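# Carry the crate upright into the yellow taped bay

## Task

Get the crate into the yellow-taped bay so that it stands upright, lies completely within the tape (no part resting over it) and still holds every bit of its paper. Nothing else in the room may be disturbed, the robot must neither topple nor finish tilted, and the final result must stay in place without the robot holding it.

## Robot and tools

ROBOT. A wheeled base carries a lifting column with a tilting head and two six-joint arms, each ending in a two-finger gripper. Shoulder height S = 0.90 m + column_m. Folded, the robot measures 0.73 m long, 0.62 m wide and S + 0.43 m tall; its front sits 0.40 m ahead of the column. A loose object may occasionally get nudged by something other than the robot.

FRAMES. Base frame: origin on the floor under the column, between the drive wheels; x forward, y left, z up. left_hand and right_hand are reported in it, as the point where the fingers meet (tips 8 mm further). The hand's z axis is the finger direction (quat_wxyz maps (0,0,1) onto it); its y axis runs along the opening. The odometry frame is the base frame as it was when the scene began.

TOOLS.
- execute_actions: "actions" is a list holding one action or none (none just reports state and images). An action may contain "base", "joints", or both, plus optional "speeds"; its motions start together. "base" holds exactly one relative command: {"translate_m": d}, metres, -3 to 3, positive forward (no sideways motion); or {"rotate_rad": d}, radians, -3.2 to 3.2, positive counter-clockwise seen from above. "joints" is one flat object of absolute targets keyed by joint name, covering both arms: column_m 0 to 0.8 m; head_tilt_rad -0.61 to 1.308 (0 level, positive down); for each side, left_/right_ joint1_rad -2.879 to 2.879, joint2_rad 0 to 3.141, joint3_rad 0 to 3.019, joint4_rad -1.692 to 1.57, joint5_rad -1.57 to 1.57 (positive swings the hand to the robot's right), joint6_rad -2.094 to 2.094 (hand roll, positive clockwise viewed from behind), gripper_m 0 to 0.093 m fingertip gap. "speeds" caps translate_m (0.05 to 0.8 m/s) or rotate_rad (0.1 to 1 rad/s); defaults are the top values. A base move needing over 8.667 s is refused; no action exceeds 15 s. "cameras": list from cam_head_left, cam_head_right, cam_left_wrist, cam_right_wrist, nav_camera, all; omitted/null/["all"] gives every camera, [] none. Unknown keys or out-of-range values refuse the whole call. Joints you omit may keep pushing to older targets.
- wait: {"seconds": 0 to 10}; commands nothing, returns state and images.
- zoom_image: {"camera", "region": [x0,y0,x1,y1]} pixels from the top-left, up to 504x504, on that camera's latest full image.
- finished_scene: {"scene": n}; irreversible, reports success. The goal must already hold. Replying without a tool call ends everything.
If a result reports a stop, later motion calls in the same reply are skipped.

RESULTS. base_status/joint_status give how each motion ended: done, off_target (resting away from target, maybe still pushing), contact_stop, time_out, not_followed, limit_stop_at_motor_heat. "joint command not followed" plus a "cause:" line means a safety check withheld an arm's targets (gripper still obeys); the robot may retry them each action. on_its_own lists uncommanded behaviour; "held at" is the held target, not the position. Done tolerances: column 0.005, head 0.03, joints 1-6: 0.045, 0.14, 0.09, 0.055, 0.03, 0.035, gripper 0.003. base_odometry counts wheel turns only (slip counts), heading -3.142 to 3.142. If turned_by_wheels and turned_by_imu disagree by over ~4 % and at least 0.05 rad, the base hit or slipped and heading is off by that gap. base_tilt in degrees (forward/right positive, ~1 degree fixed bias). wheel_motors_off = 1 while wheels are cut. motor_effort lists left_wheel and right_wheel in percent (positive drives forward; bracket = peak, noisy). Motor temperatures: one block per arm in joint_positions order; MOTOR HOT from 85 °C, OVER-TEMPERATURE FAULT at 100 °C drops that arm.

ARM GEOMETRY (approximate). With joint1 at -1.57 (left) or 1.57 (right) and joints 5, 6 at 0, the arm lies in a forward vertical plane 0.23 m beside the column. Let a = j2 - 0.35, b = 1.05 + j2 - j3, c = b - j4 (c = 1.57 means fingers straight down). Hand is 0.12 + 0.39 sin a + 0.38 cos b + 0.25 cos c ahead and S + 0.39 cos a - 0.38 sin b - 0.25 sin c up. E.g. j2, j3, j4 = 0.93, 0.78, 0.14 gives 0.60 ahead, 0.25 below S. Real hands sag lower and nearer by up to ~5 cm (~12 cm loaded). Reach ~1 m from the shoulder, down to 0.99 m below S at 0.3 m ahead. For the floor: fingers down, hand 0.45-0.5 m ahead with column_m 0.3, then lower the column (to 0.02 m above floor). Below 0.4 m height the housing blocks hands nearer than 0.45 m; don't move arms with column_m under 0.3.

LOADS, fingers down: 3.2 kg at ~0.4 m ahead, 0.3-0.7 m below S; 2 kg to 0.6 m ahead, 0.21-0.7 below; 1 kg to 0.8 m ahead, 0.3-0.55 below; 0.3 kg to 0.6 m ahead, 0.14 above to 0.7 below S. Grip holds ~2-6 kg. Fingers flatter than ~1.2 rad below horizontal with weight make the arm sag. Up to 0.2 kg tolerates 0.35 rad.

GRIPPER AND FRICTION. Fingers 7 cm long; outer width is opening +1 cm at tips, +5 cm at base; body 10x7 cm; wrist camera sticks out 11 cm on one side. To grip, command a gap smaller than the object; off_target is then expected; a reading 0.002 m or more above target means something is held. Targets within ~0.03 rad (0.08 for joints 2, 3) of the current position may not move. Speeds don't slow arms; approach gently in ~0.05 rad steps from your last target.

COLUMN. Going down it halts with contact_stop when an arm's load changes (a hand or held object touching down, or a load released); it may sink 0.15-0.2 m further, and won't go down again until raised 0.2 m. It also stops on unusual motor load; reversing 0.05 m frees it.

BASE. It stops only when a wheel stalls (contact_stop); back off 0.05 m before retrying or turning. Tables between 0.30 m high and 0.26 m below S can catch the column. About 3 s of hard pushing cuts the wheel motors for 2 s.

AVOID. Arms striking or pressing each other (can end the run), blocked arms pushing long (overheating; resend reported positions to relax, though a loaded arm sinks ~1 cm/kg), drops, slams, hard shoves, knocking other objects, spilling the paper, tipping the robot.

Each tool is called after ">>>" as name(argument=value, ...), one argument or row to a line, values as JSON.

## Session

>>> execute_actions(
  actions=[],
)

Scene clock: 0.00 s.
Motor temperatures (°C, as the motors report them): left_arm=[27 27 25 27 24 27] | right_arm=[26 29 25 27 27 28]
base_odometry: x=+0.000 y=+0.000 heading=+0.000 (m, m, rad; odometry frame)
turned_by_wheels: +0.000 (rad since the last result)
turned_by_imu: +0.000 (rad since the last result)
base_tilt: forward=-0.1 right=+0.3 (deg)
base_status: not commanded
joint_positions: column_m=+0.552 head_tilt_rad=+0.879 left_joint1_rad=-1.586 left_joint2_rad=+0.901 left_joint3_rad=+0.407 left_joint4_rad=-0.957 left_joint5_rad=-0.050 left_joint6_rad=+0.079 left_gripper_m=+0.095 right_joint1_rad=+1.566 right_joint2_rad=+0.878 right_joint3_rad=+0.423 right_joint4_rad=-0.919 right_joint5_rad=-0.028 right_joint6_rad=-0.032 right_gripper_m=+0.094
joint_status: not commanded
wheel_motors_off: 0
motor_effort: left_wheel=+1 right_wheel=+1 (%)
left_hand: x=+0.1414 y=+0.2300 z=+1.2523 quat_wxyz=(+0.447, -0.053, -0.893, -0.001) (m; base frame)
right_hand: x=+0.1603 y=-0.2218 z=+1.2429 quat_wxyz=(+0.412, +0.007, -0.911, -0.018) (m; base frame)
pictures: cam_head_left, cam_head_right, cam_left_wrist, cam_right_wrist, nav_camera
Images, in order (width x height): cam_head_left 672x504, cam_head_right 672x504, cam_left_wrist 504x504, cam_right_wrist 504x504, nav_camera 672x504.

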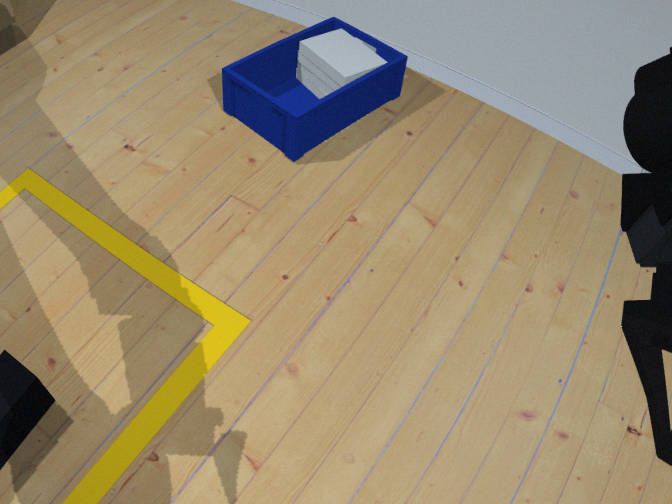

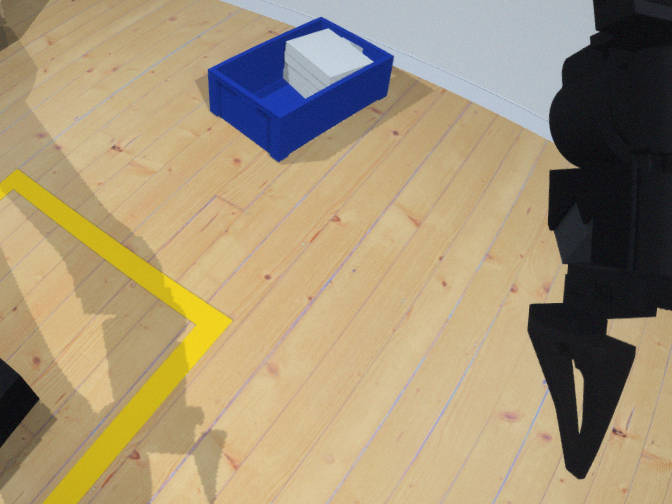

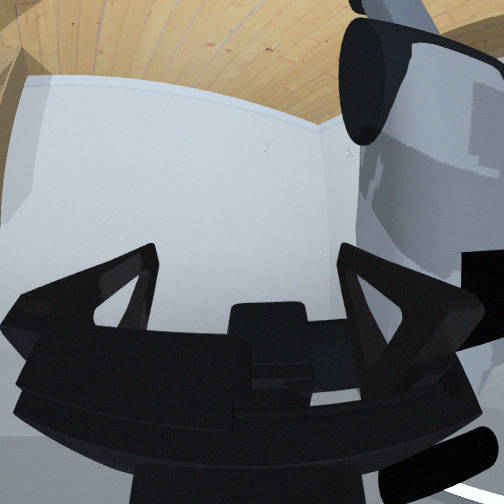

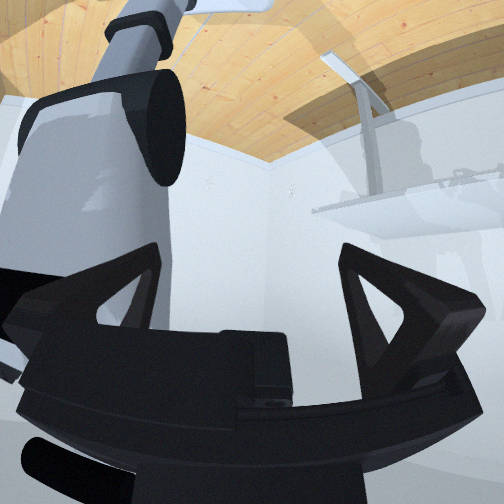

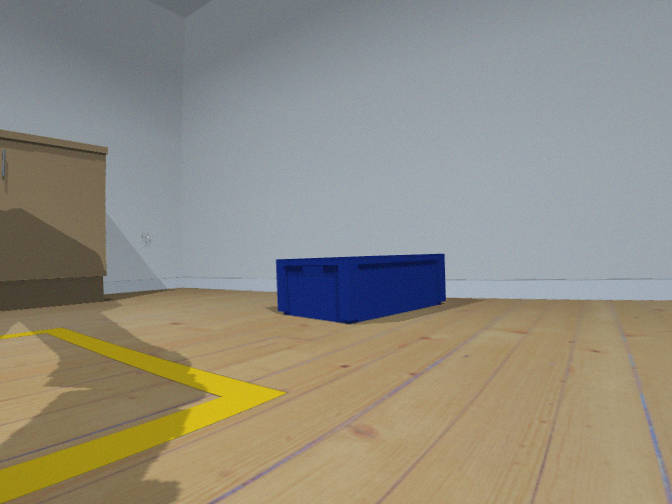

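>>> execute_actions(
  actions=[
    {"base":{"rotate_rad":0.6}},
  ],
  cameras=["cam_head_left","nav_camera"],
)

Scene clock: 4.77 s.
Motor temperatures (°C, as the motors report them): left_arm=[27 27 25 27 24 27] | right_arm=[26 29 25 27 27 28]
base_odometry: x=+0.000 y=+0.000 heading=+0.599 (m, m, rad; odometry frame)
turned_by_wheels: +0.599 (rad since the last result)
turned_by_imu: +0.591 (rad since the last result)
base_tilt: forward=-0.1 right=+0.3 (deg)
base_status: done
joint_positions: column_m=+0.552 head_tilt_rad=+0.879 left_joint1_rad=-1.586 left_joint2_rad=+0.901 left_joint3_rad=+0.407 left_joint4_rad=-0.957 left_joint5_rad=-0.050 left_joint6_rad=+0.079 left_gripper_m=+0.095 right_joint1_rad=+1.566 right_joint2_rad=+0.878 right_joint3_rad=+0.423 right_joint4_rad=-0.919 right_joint5_rad=-0.028 right_joint6_rad=-0.032 right_gripper_m=+0.094
joint_status: not commanded
wheel_motors_off: 0
motor_effort: left_wheel=-5(47) right_wheel=+4(34) (%)
left_hand: x=+0.1414 y=+0.2300 z=+1.2523 quat_wxyz=(+0.447, -0.053, -0.893, -0.001) (m; base frame)
right_hand: x=+0.1603 y=-0.2218 z=+1.2429 quat_wxyz=(+0.412, +0.007, -0.911, -0.018) (m; base frame)
pictures: cam_head_left, nav_camera
Images, in order (width x height): cam_head_left 672x504, nav_camera 672x504.

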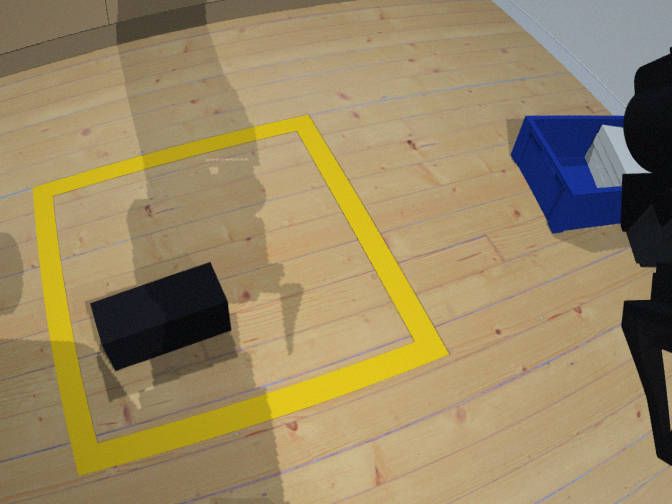

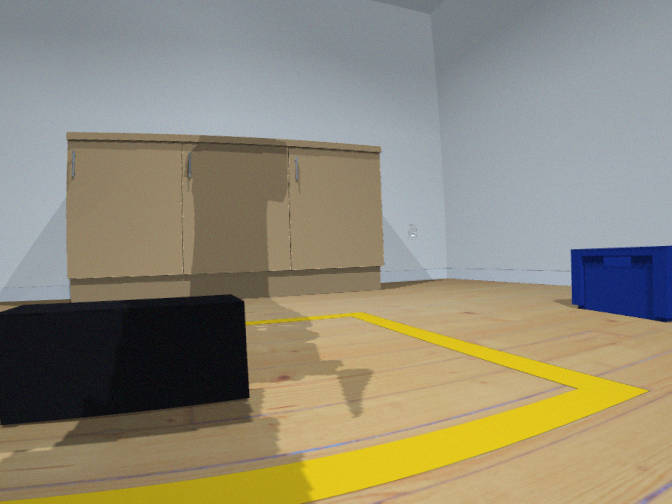

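>>> execute_actions(
  actions=[
    {"base":{"rotate_rad":-0.4}},
  ],
  cameras=[],
)

>>> execute_actions(
  actions=[
    {"base":{"translate_m":0.9},"joints":{"head_tilt_rad":1.1}},
  ],
  cameras=[],
)

>>> execute_actions(
  actions=[
    {"base":{"rotate_rad":0.4}},
  ],
  cameras=["cam_head_left"],
)

Scene clock: 34.67 s.
Motor temperatures (°C, as the motors report them): left_arm=[27 27 25 27 24 27] | right_arm=[26 29 25 27 27 28]
base_odometry: x=+0.000 y=+0.000 heading=+0.201 (m, m, rad; odometry frame)
turned_by_wheels: -0.398 (rad since the last result)
turned_by_imu: -0.396 (rad since the last result)
base_tilt: forward=-0.1 right=+0.3 (deg)
base_status: done
joint_positions: column_m=+0.552 head_tilt_rad=+0.879 left_joint1_rad=-1.586 left_joint2_rad=+0.901 left_joint3_rad=+0.407 left_joint4_rad=-0.957 left_joint5_rad=-0.050 left_joint6_rad=+0.079 left_gripper_m=+0.095 right_joint1_rad=+1.566 right_joint2_rad=+0.878 right_joint3_rad=+0.423 right_joint4_rad=-0.919 right_joint5_rad=-0.028 right_joint6_rad=-0.032 right_gripper_m=+0.094
joint_status: not commanded
wheel_motors_off: 0
motor_effort: left_wheel=+5(26) right_wheel=-3(22) (%)
left_hand: x=+0.1414 y=+0.2300 z=+1.2523 quat_wxyz=(+0.447, -0.053, -0.893, -0.001) (m; base frame)
right_hand: x=+0.1603 y=-0.2218 z=+1.2429 quat_wxyz=(+0.412, +0.007, -0.911, -0.018) (m; base frame)
pictures: none
No camera images: the call's "cameras" was empty. Leave "cameras" out to get every camera's image.

Scene clock: 37.83 s.
Motor temperatures (°C, as the motors report them): left_arm=[27 27 25 27 24 27] | right_arm=[26 29 25 27 27 28]
base_odometry: x=+0.882 y=+0.180 heading=+0.202 (m, m, rad; odometry frame)
turned_by_wheels: +0.001 (rad since the last result)
turned_by_imu: -0.002 (rad since the last result)
base_tilt: forward=-0.1 right=+0.3 (deg)
base_status: done
joint_positions: column_m=+0.552 head_tilt_rad=+1.099 left_joint1_rad=-1.586 left_joint2_rad=+0.901 left_joint3_rad=+0.409 left_joint4_rad=-0.957 left_joint5_rad=-0.050 left_joint6_rad=+0.079 left_gripper_m=+0.095 right_joint1_rad=+1.566 right_joint2_rad=+0.878 right_joint3_rad=+0.425 right_joint4_rad=-0.919 right_joint5_rad=-0.028 right_joint6_rad=-0.032 right_gripper_m=+0.094
joint_status: all done
wheel_motors_off: 0
motor_effort: left_wheel=+1(61) right_wheel=-2(38) (%)
left_hand: x=+0.1424 y=+0.2299 z=+1.2519 quat_wxyz=(+0.446, -0.053, -0.893, -0.001) (m; base frame)
right_hand: x=+0.1614 y=-0.2218 z=+1.2426 quat_wxyz=(+0.411, +0.007, -0.911, -0.018) (m; base frame)
pictures: none
No camera images: the call's "cameras" was empty. Leave "cameras" out to get every camera's image.

Scene clock: 39.57 s.
Motor temperatures (°C, as the motors report them): left_arm=[27 27 25 27 24 27] | right_arm=[26 29 25 27 27 28]
base_odometry: x=+0.882 y=+0.180 heading=+0.601 (m, m, rad; odometry frame)
turned_by_wheels: +0.399 (rad since the last result)
turned_by_imu: +0.394 (rad since the last result)
base_tilt: forward=-0.1 right=+0.3 (deg)
base_status: done
joint_positions: column_m=+0.552 head_tilt_rad=+1.099 left_joint1_rad=-1.586 left_joint2_rad=+0.901 left_joint3_rad=+0.409 left_joint4_rad=-0.957 left_joint5_rad=-0.050 left_joint6_rad=+0.079 left_gripper_m=+0.095 right_joint1_rad=+1.566 right_joint2_rad=+0.878 right_joint3_rad=+0.425 right_joint4_rad=-0.919 right_joint5_rad=-0.028 right_joint6_rad=-0.032 right_gripper_m=+0.094
joint_status: not commanded
wheel_motors_off: 0
motor_effort: left_wheel=-4(50) right_wheel=+3(28) (%)
left_hand: x=+0.1424 y=+0.2299 z=+1.2519 quat_wxyz=(+0.446, -0.053, -0.893, -0.001) (m; base frame)
right_hand: x=+0.1614 y=-0.2218 z=+1.2426 quat_wxyz=(+0.411, +0.007, -0.911, -0.018) (m; base frame)
pictures: cam_head_left
Images, in order (width x height): cam_head_left 672x504.

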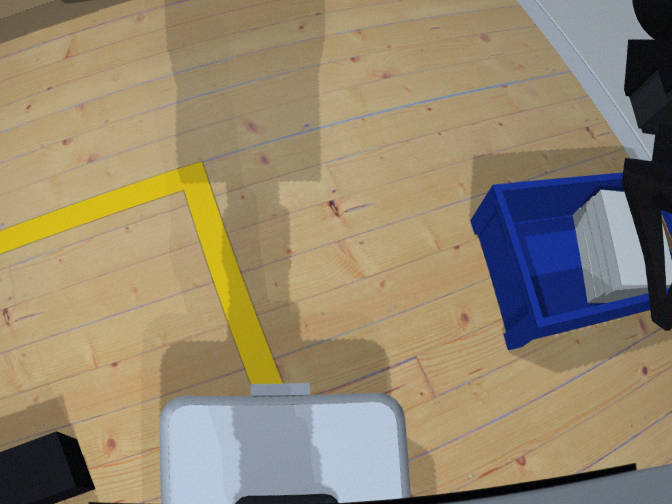

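>>> execute_actions(
  actions=[
    {"base":{"translate_m":0.83},"joints":{"column_m":0.33,"right_joint1_rad":1.57,"right_joint2_rad":2.22,"right_joint3_rad":1.85,"right_joint4_rad":-0.15,"right_joint5_rad":0,"right_joint6_rad":-1.57,"right_gripper_m":0.093}},
  ],
  cameras=[],
)

>>> execute_actions(
  actions=[
    {"base":{"rotate_rad":-1.45},"speeds":{"rotate_rad":0.7},"joints":{"column_m":0.17}},
  ],
  cameras=["cam_head_left","cam_right_wrist"],
)

Scene clock: 48.73 s.
Motor temperatures (°C, as the motors report them): left_arm=[27 27 25 27 24 27] | right_arm=[26 30 26 27 27 28]
base_odometry: x=+1.567 y=+0.649 heading=+0.601 (m, m, rad; odometry frame)
turned_by_wheels: +0.000 (rad since the last result)
turned_by_imu: -0.004 (rad since the last result)
base_tilt: forward=-0.1 right=+0.3 (deg)
base_status: done
joint_positions: column_m=+0.330 head_tilt_rad=+1.100 left_joint1_rad=-1.586 left_joint2_rad=+0.901 left_joint3_rad=+0.409 left_joint4_rad=-0.957 left_joint5_rad=-0.050 left_joint6_rad=+0.079 left_gripper_m=+0.095 right_joint1_rad=+1.566 right_joint2_rad=+2.218 right_joint3_rad=+1.851 right_joint4_rad=-0.159 right_joint5_rad=-0.004 right_joint6_rad=-1.560 right_gripper_m=+0.093
joint_status: all done
wheel_motors_off: 0
motor_effort: left_wheel=+0(44) right_wheel=+0(46) (%)
left_hand: x=+0.1428 y=+0.2299 z=+1.0297 quat_wxyz=(+0.446, -0.053, -0.893, -0.001) (m; base frame)
right_hand: x=+0.5505 y=-0.2293 z=+0.4951 quat_wxyz=(+0.001, +0.702, -0.712, +0.000) (m; base frame)
pictures: none
No camera images: the call's "cameras" was empty. Leave "cameras" out to get every camera's image.

Scene clock: 52.03 s.
Motor temperatures (°C, as the motors report them): left_arm=[27 27 25 27 24 27] | right_arm=[26 30 26 27 27 28]
base_odometry: x=+1.567 y=+0.649 heading=-0.849 (m, m, rad; odometry frame)
turned_by_wheels: -1.449 (rad since the last result)
turned_by_imu: -1.437 (rad since the last result)
base_tilt: forward=-0.1 right=+0.2 (deg)
base_status: done
joint_positions: column_m=+0.170 head_tilt_rad=+1.100 left_joint1_rad=-1.586 left_joint2_rad=+0.901 left_joint3_rad=+0.409 left_joint4_rad=-0.957 left_joint5_rad=-0.050 left_joint6_rad=+0.079 left_gripper_m=+0.095 right_joint1_rad=+1.568 right_joint2_rad=+2.218 right_joint3_rad=+1.851 right_joint4_rad=-0.159 right_joint5_rad=-0.003 right_joint6_rad=-1.560 right_gripper_m=+0.093
joint_status: all done
wheel_motors_off: 0
motor_effort: left_wheel=+4(36) right_wheel=-3(40) (%)
left_hand: x=+0.1428 y=+0.2299 z=+0.8697 quat_wxyz=(+0.446, -0.053, -0.893, -0.001) (m; base frame)
right_hand: x=+0.5505 y=-0.2277 z=+0.3351 quat_wxyz=(+0.001, +0.703, -0.711, -0.001) (m; base frame)
pictures: cam_head_left, cam_right_wrist
Images, in order (width x height): cam_head_left 672x504, cam_right_wrist 504x504.

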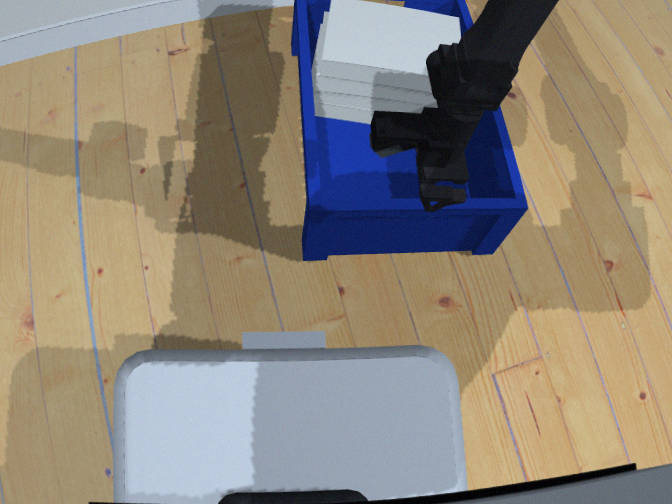

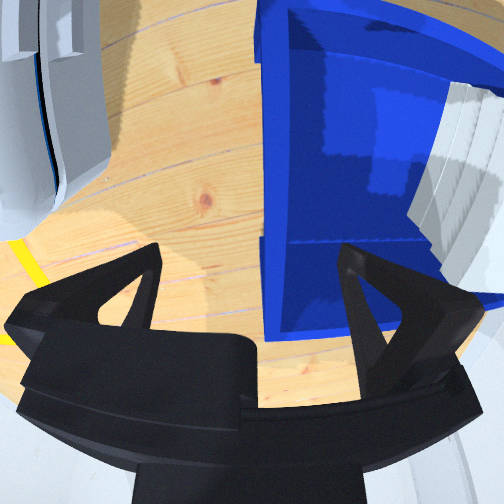

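>>> execute_actions(
  actions=[
    {"base":{"translate_m":0.022},"joints":{"column_m":0.012}},
  ],
  cameras=["cam_right_wrist"],
)

>>> execute_actions(
  actions=[
    {"joints":{"right_gripper_m":0.0,"head_tilt_rad":0.9}},
  ],
  cameras=["cam_head_left"],
)

Scene clock: 59.13 s.
Motor temperatures (°C, as the motors report them): left_arm=[27 27 25 27 24 27] | right_arm=[26 31 26 27 27 28]
base_odometry: x=+1.581 y=+0.633 heading=-0.849 (m, m, rad; odometry frame)
turned_by_wheels: +0.000 (rad since the last result)
turned_by_imu: -0.001 (rad since the last result)
base_tilt: forward=+0.0 right=+0.3 (deg)
base_status: done
joint_positions: column_m=+0.012 head_tilt_rad=+1.100 left_joint1_rad=-1.586 left_joint2_rad=+0.900 left_joint3_rad=+0.408 left_joint4_rad=-0.957 left_joint5_rad=-0.050 left_joint6_rad=+0.079 left_gripper_m=+0.095 right_joint1_rad=+1.568 right_joint2_rad=+2.217 right_joint3_rad=+1.851 right_joint4_rad=-0.159 right_joint5_rad=-0.003 right_joint6_rad=-1.560 right_gripper_m=+0.093
joint_status: all done
wheel_motors_off: 0
motor_effort: left_wheel=+5(55) right_wheel=+2(32) (%)
left_hand: x=+0.1425 y=+0.2299 z=+0.7119 quat_wxyz=(+0.446, -0.053, -0.893, -0.001) (m; base frame)
right_hand: x=+0.5507 y=-0.2277 z=+0.1773 quat_wxyz=(+0.000, +0.703, -0.711, -0.001) (m; base frame)
pictures: cam_right_wrist
Images, in order (width x height): cam_right_wrist 504x504.

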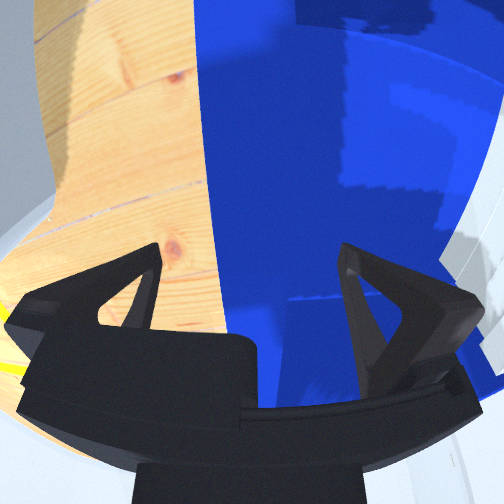

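Scene clock: 59.83 s.
Motor temperatures (°C, as the motors report them): left_arm=[27 27 25 27 24 27] | right_arm=[26 31 26 27 27 28]
base_odometry: x=+1.581 y=+0.633 heading=-0.849 (m, m, rad; odometry frame)
turned_by_wheels: +0.000 (rad since the last result)
turned_by_imu: +0.000 (rad since the last result)
base_tilt: forward=-0.1 right=+0.3 (deg)
base_status: not commanded
joint_positions: column_m=+0.012 head_tilt_rad=+0.915 left_joint1_rad=-1.586 left_joint2_rad=+0.900 left_joint3_rad=+0.408 left_joint4_rad=-0.957 left_joint5_rad=-0.050 left_joint6_rad=+0.079 left_gripper_m=+0.095 right_joint1_rad=+1.568 right_joint2_rad=+2.217 right_joint3_rad=+1.854 right_joint4_rad=-0.153 right_joint5_rad=-0.002 right_joint6_rad=-1.588 right_gripper_m=+0.019
joint_status: right_gripper_m off_target (ended at +0.019, target +0.000); the others done
wheel_motors_off: 0
motor_effort: left_wheel=+8(8) right_wheel=+2(2) (%)
left_hand: x=+0.1425 y=+0.2299 z=+0.7119 quat_wxyz=(+0.446, -0.053, -0.893, -0.001) (m; base frame)
right_hand: x=+0.5537 y=-0.2279 z=+0.1774 quat_wxyz=(-0.002, +0.713, -0.702, +0.003) (m; base frame)
pictures: cam_head_left
Images, in order (width x height): cam_head_left 672x504.

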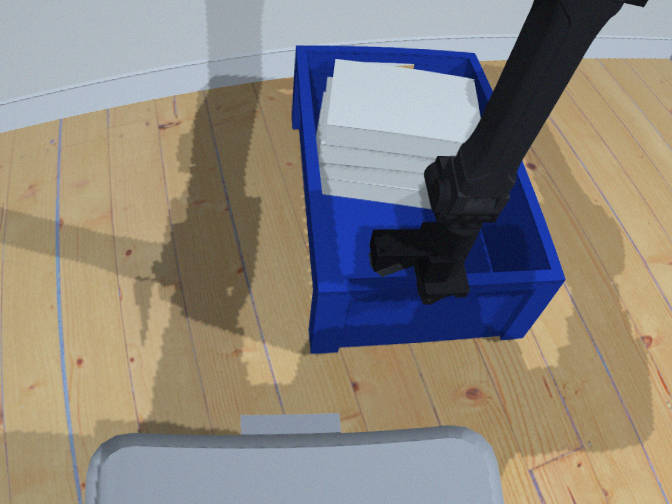

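>>> execute_actions(
  actions=[
    {"base":{"translate_m":-0.95},"speeds":{"translate_m":0.2}},
  ],
  cameras=["cam_head_left","cam_left_wrist"],
)

Scene clock: 68.37 s.
Motor temperatures (°C, as the motors report them): left_arm=[27 27 25 27 24 27] | right_arm=[26 32 26 27 27 28]
base_odometry: x=+0.953 y=+1.345 heading=-0.849 (m, m, rad; odometry frame)
turned_by_wheels: +0.000 (rad since the last result)
turned_by_imu: +0.001 (rad since the last result)
base_tilt: forward=-0.1 right=+0.3 (deg)
base_status: done
joint_positions: column_m=+0.012 head_tilt_rad=+0.914 left_joint1_rad=-1.586 left_joint2_rad=+0.900 left_joint3_rad=+0.407 left_joint4_rad=-0.957 left_joint5_rad=-0.050 left_joint6_rad=+0.079 left_gripper_m=+0.095 right_joint1_rad=+1.568 right_joint2_rad=+2.235 right_joint3_rad=+1.942 right_joint4_rad=-0.078 right_joint5_rad=-0.002 right_joint6_rad=-1.600 right_gripper_m=+0.021
joint_status: not commanded
wheel_motors_off: 0
motor_effort: left_wheel=-2(37) right_wheel=-1(51) (%)
left_hand: x=+0.1415 y=+0.2300 z=+0.7122 quat_wxyz=(+0.447, -0.053, -0.893, -0.001) (m; base frame)
right_hand: x=+0.6145 y=-0.2280 z=+0.1792 quat_wxyz=(-0.053, +0.715, -0.695, +0.055) (m; base frame)
pictures: cam_head_left, cam_left_wrist
Images, in order (width x height): cam_head_left 672x504, cam_left_wrist 504x504.

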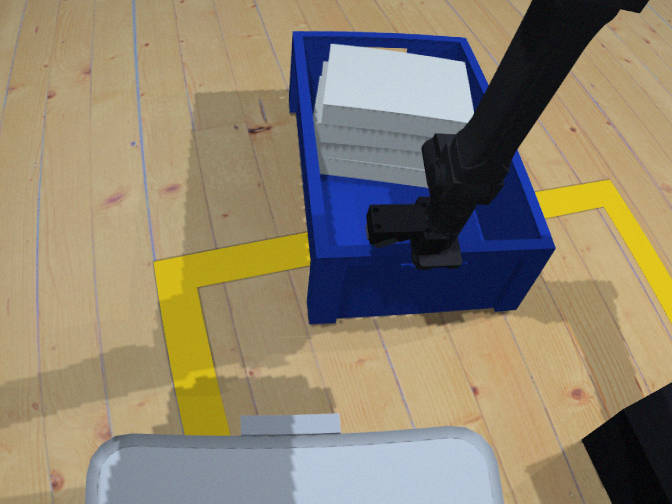

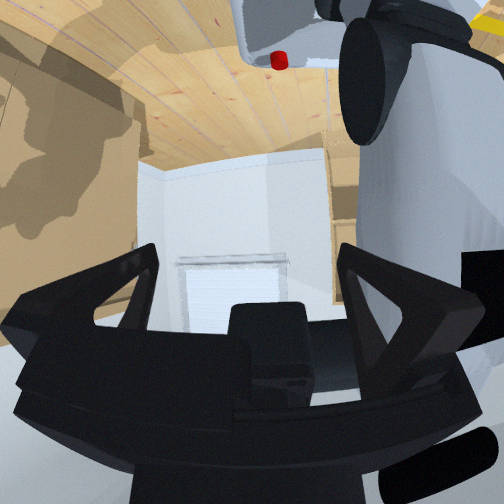

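>>> execute_actions(
  actions=[
    {"base":{"translate_m":-0.3},"speeds":{"translate_m":0.2},"joints":{"right_joint1_rad":1.62}},
  ],
  cameras=["cam_head_left","cam_head_right","cam_left_wrist"],
)

Scene clock: 76.53 s.
Motor temperatures (°C, as the motors report them): left_arm=[27 27 25 27 24 27] | right_arm=[26 32 27 27 27 28]
base_odometry: x=+0.755 y=+1.570 heading=-0.849 (m, m, rad; odometry frame)
turned_by_wheels: +0.000 (rad since the last result)
turned_by_imu: +0.000 (rad since the last result)
base_tilt: forward=-0.1 right=+0.3 (deg)
base_status: done
joint_positions: column_m=+0.012 head_tilt_rad=+0.914 left_joint1_rad=-1.586 left_joint2_rad=+0.899 left_joint3_rad=+0.407 left_joint4_rad=-0.957 left_joint5_rad=-0.050 left_joint6_rad=+0.079 left_gripper_m=+0.095 right_joint1_rad=+1.588 right_joint2_rad=+2.234 right_joint3_rad=+1.941 right_joint4_rad=-0.077 right_joint5_rad=+0.006 right_joint6_rad=-1.590 right_gripper_m=+0.021
joint_status: all done
wheel_motors_off: 0
motor_effort: left_wheel=-2(40) right_wheel=-1(33) (%)
left_hand: x=+0.1416 y=+0.2300 z=+0.7122 quat_wxyz=(+0.447, -0.053, -0.893, -0.001) (m; base frame)
right_hand: x=+0.6136 y=-0.2107 z=+0.1792 quat_wxyz=(-0.057, +0.714, -0.696, +0.051) (m; base frame)
pictures: cam_head_left, cam_head_right, cam_left_wrist
Images, in order (width x height): cam_head_left 672x504, cam_head_right 672x504, cam_left_wrist 504x504.

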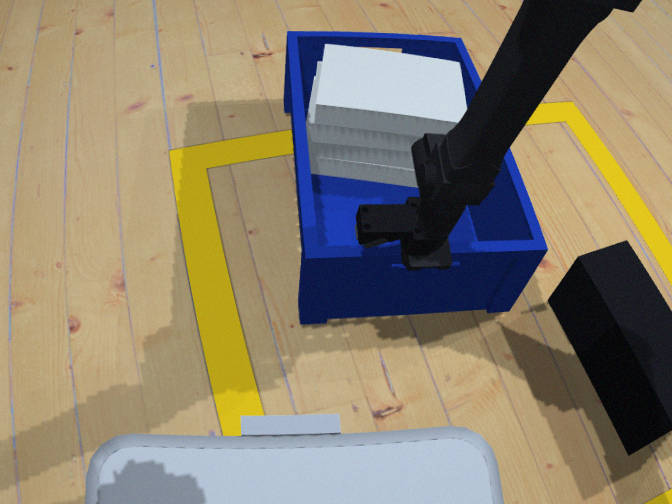

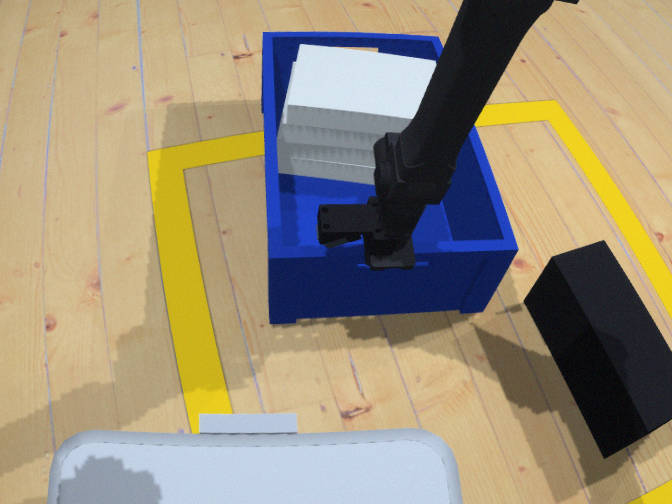

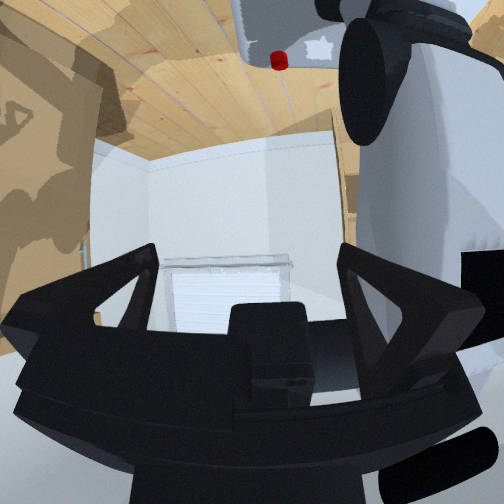

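>>> execute_actions(
  actions=[
    {"base":{"translate_m":-0.27},"speeds":{"translate_m":0.2},"joints":{"right_joint1_rad":1.52,"right_joint6_rad":-1.66,"head_tilt_rad":0.8}},
  ],
  cameras=["cam_head_left","cam_head_right"],
)

Scene clock: 82.27 s.
Motor temperatures (°C, as the motors report them): left_arm=[27 27 25 27 24 27] | right_arm=[26 33 27 27 27 28]
base_odometry: x=+0.576 y=+1.773 heading=-0.848 (m, m, rad; odometry frame)
turned_by_wheels: +0.000 (rad since the last result)
turned_by_imu: +0.000 (rad since the last result)
base_tilt: forward=-0.1 right=+0.3 (deg)
base_status: done
joint_positions: column_m=+0.012 head_tilt_rad=+0.815 left_joint1_rad=-1.586 left_joint2_rad=+0.899 left_joint3_rad=+0.406 left_joint4_rad=-0.957 left_joint5_rad=-0.050 left_joint6_rad=+0.079 left_gripper_m=+0.095 right_joint1_rad=+1.543 right_joint2_rad=+2.234 right_joint3_rad=+1.943 right_joint4_rad=-0.077 right_joint5_rad=-0.008 right_joint6_rad=-1.666 right_gripper_m=+0.021
joint_status: all done
wheel_motors_off: 0
motor_effort: left_wheel=-3(40) right_wheel=-2(33) (%)
left_hand: x=+0.1414 y=+0.2300 z=+0.7123 quat_wxyz=(+0.447, -0.053, -0.893, -0.001) (m; base frame)
right_hand: x=+0.6153 y=-0.2490 z=+0.1799 quat_wxyz=(-0.046, +0.734, -0.675, +0.063) (m; base frame)
pictures: cam_head_left, cam_head_right
Images, in order (width x height): cam_head_left 672x504, cam_head_right 672x504.

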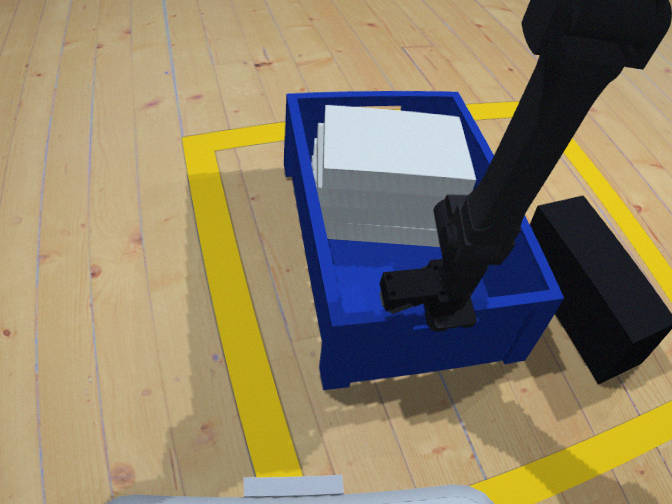

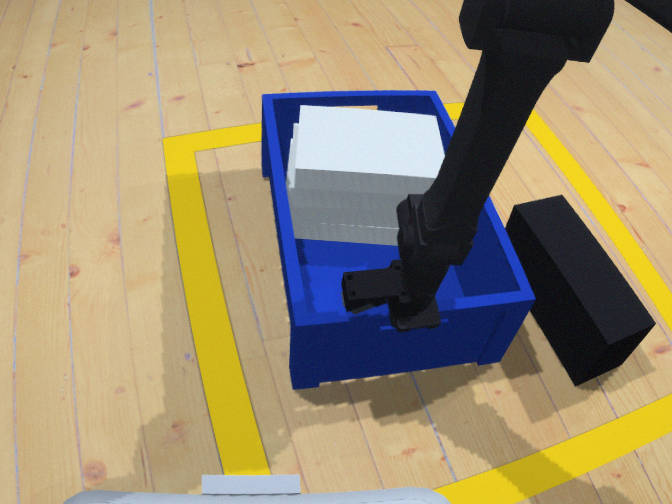

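>>> execute_actions(
  actions=[
    {"joints":{"right_joint1_rad":1.543,"right_joint3_rad":1.94,"right_joint4_rad":-0.077,"right_gripper_m":0.07}},
  ],
  cameras=[],
)

>>> execute_actions(
  actions=[
    {"joints":{"column_m":0.25,"head_tilt_rad":0.9}},
  ],
  cameras=["cam_head_left","cam_right_wrist"],
)

Scene clock: 86.40 s.
Motor temperatures (°C, as the motors report them): left_arm=[27 27 25 27 24 27] | right_arm=[26 33 27 27 27 28]
base_odometry: x=+0.576 y=+1.773 heading=-0.849 (m, m, rad; odometry frame)
turned_by_wheels: +0.000 (rad since the last result)
turned_by_imu: -0.001 (rad since the last result)
base_tilt: forward=-0.1 right=+0.3 (deg)
base_status: not commanded
joint_positions: column_m=+0.012 head_tilt_rad=+0.815 left_joint1_rad=-1.586 left_joint2_rad=+0.899 left_joint3_rad=+0.406 left_joint4_rad=-0.957 left_joint5_rad=-0.050 left_joint6_rad=+0.079 left_gripper_m=+0.095 right_joint1_rad=+1.543 right_joint2_rad=+2.230 right_joint3_rad=+1.937 right_joint4_rad=-0.075 right_joint5_rad=-0.004 right_joint6_rad=-1.666 right_gripper_m=+0.070
joint_status: all done
wheel_motors_off: 0
motor_effort: left_wheel=-3(4) right_wheel=+2(3) (%)
left_hand: x=+0.1414 y=+0.2300 z=+0.7123 quat_wxyz=(+0.447, -0.053, -0.893, -0.001) (m; base frame)
right_hand: x=+0.6151 y=-0.2497 z=+0.1813 quat_wxyz=(-0.045, +0.734, -0.675, +0.065) (m; base frame)
pictures: none
No camera images: the call's "cameras" was empty. Leave "cameras" out to get every camera's image.

Scene clock: 90.07 s.
Motor temperatures (°C, as the motors report them): left_arm=[27 27 25 27 24 27] | right_arm=[26 33 27 27 27 28]
base_odometry: x=+0.576 y=+1.773 heading=-0.849 (m, m, rad; odometry frame)
turned_by_wheels: +0.000 (rad since the last result)
turned_by_imu: -0.001 (rad since the last result)
base_tilt: forward=+0.0 right=+0.3 (deg)
base_status: not commanded
joint_positions: column_m=+0.250 head_tilt_rad=+0.901 left_joint1_rad=-1.586 left_joint2_rad=+0.899 left_joint3_rad=+0.406 left_joint4_rad=-0.957 left_joint5_rad=-0.050 left_joint6_rad=+0.079 left_gripper_m=+0.095 right_joint1_rad=+1.543 right_joint2_rad=+2.230 right_joint3_rad=+1.937 right_joint4_rad=-0.075 right_joint5_rad=-0.004 right_joint6_rad=-1.666 right_gripper_m=+0.070
joint_status: all done
wheel_motors_off: 0
motor_effort: left_wheel=-3(3) right_wheel=+2(3) (%)
left_hand: x=+0.1414 y=+0.2300 z=+0.9502 quat_wxyz=(+0.447, -0.053, -0.893, -0.001) (m; base frame)
right_hand: x=+0.6151 y=-0.2497 z=+0.4192 quat_wxyz=(-0.045, +0.734, -0.675, +0.065) (m; base frame)
pictures: cam_head_left, cam_right_wrist
Images, in order (width x height): cam_head_left 672x504, cam_right_wrist 504x504.

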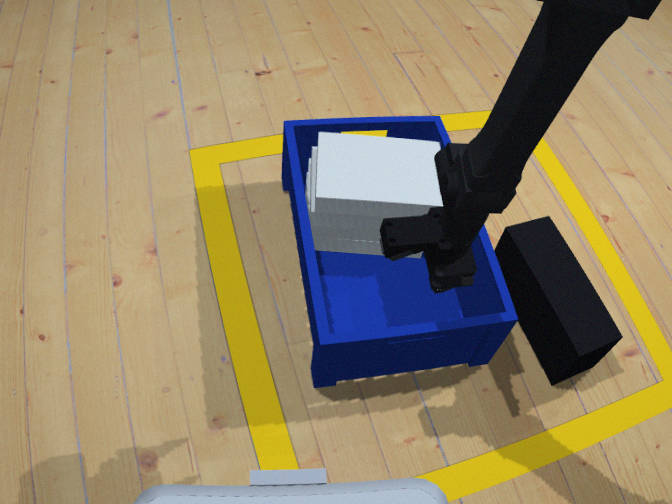

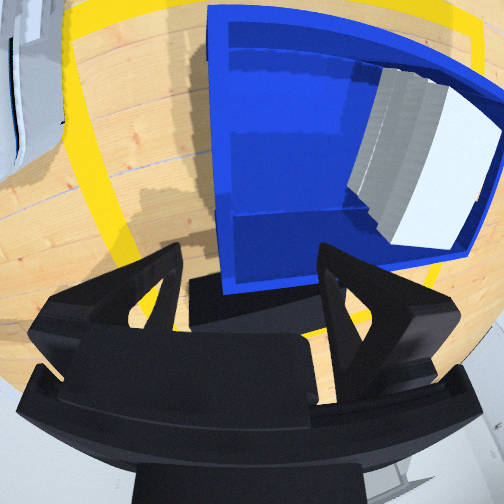

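>>> finished_scene(
  scene=2,
)

The scene is finished: the task was done.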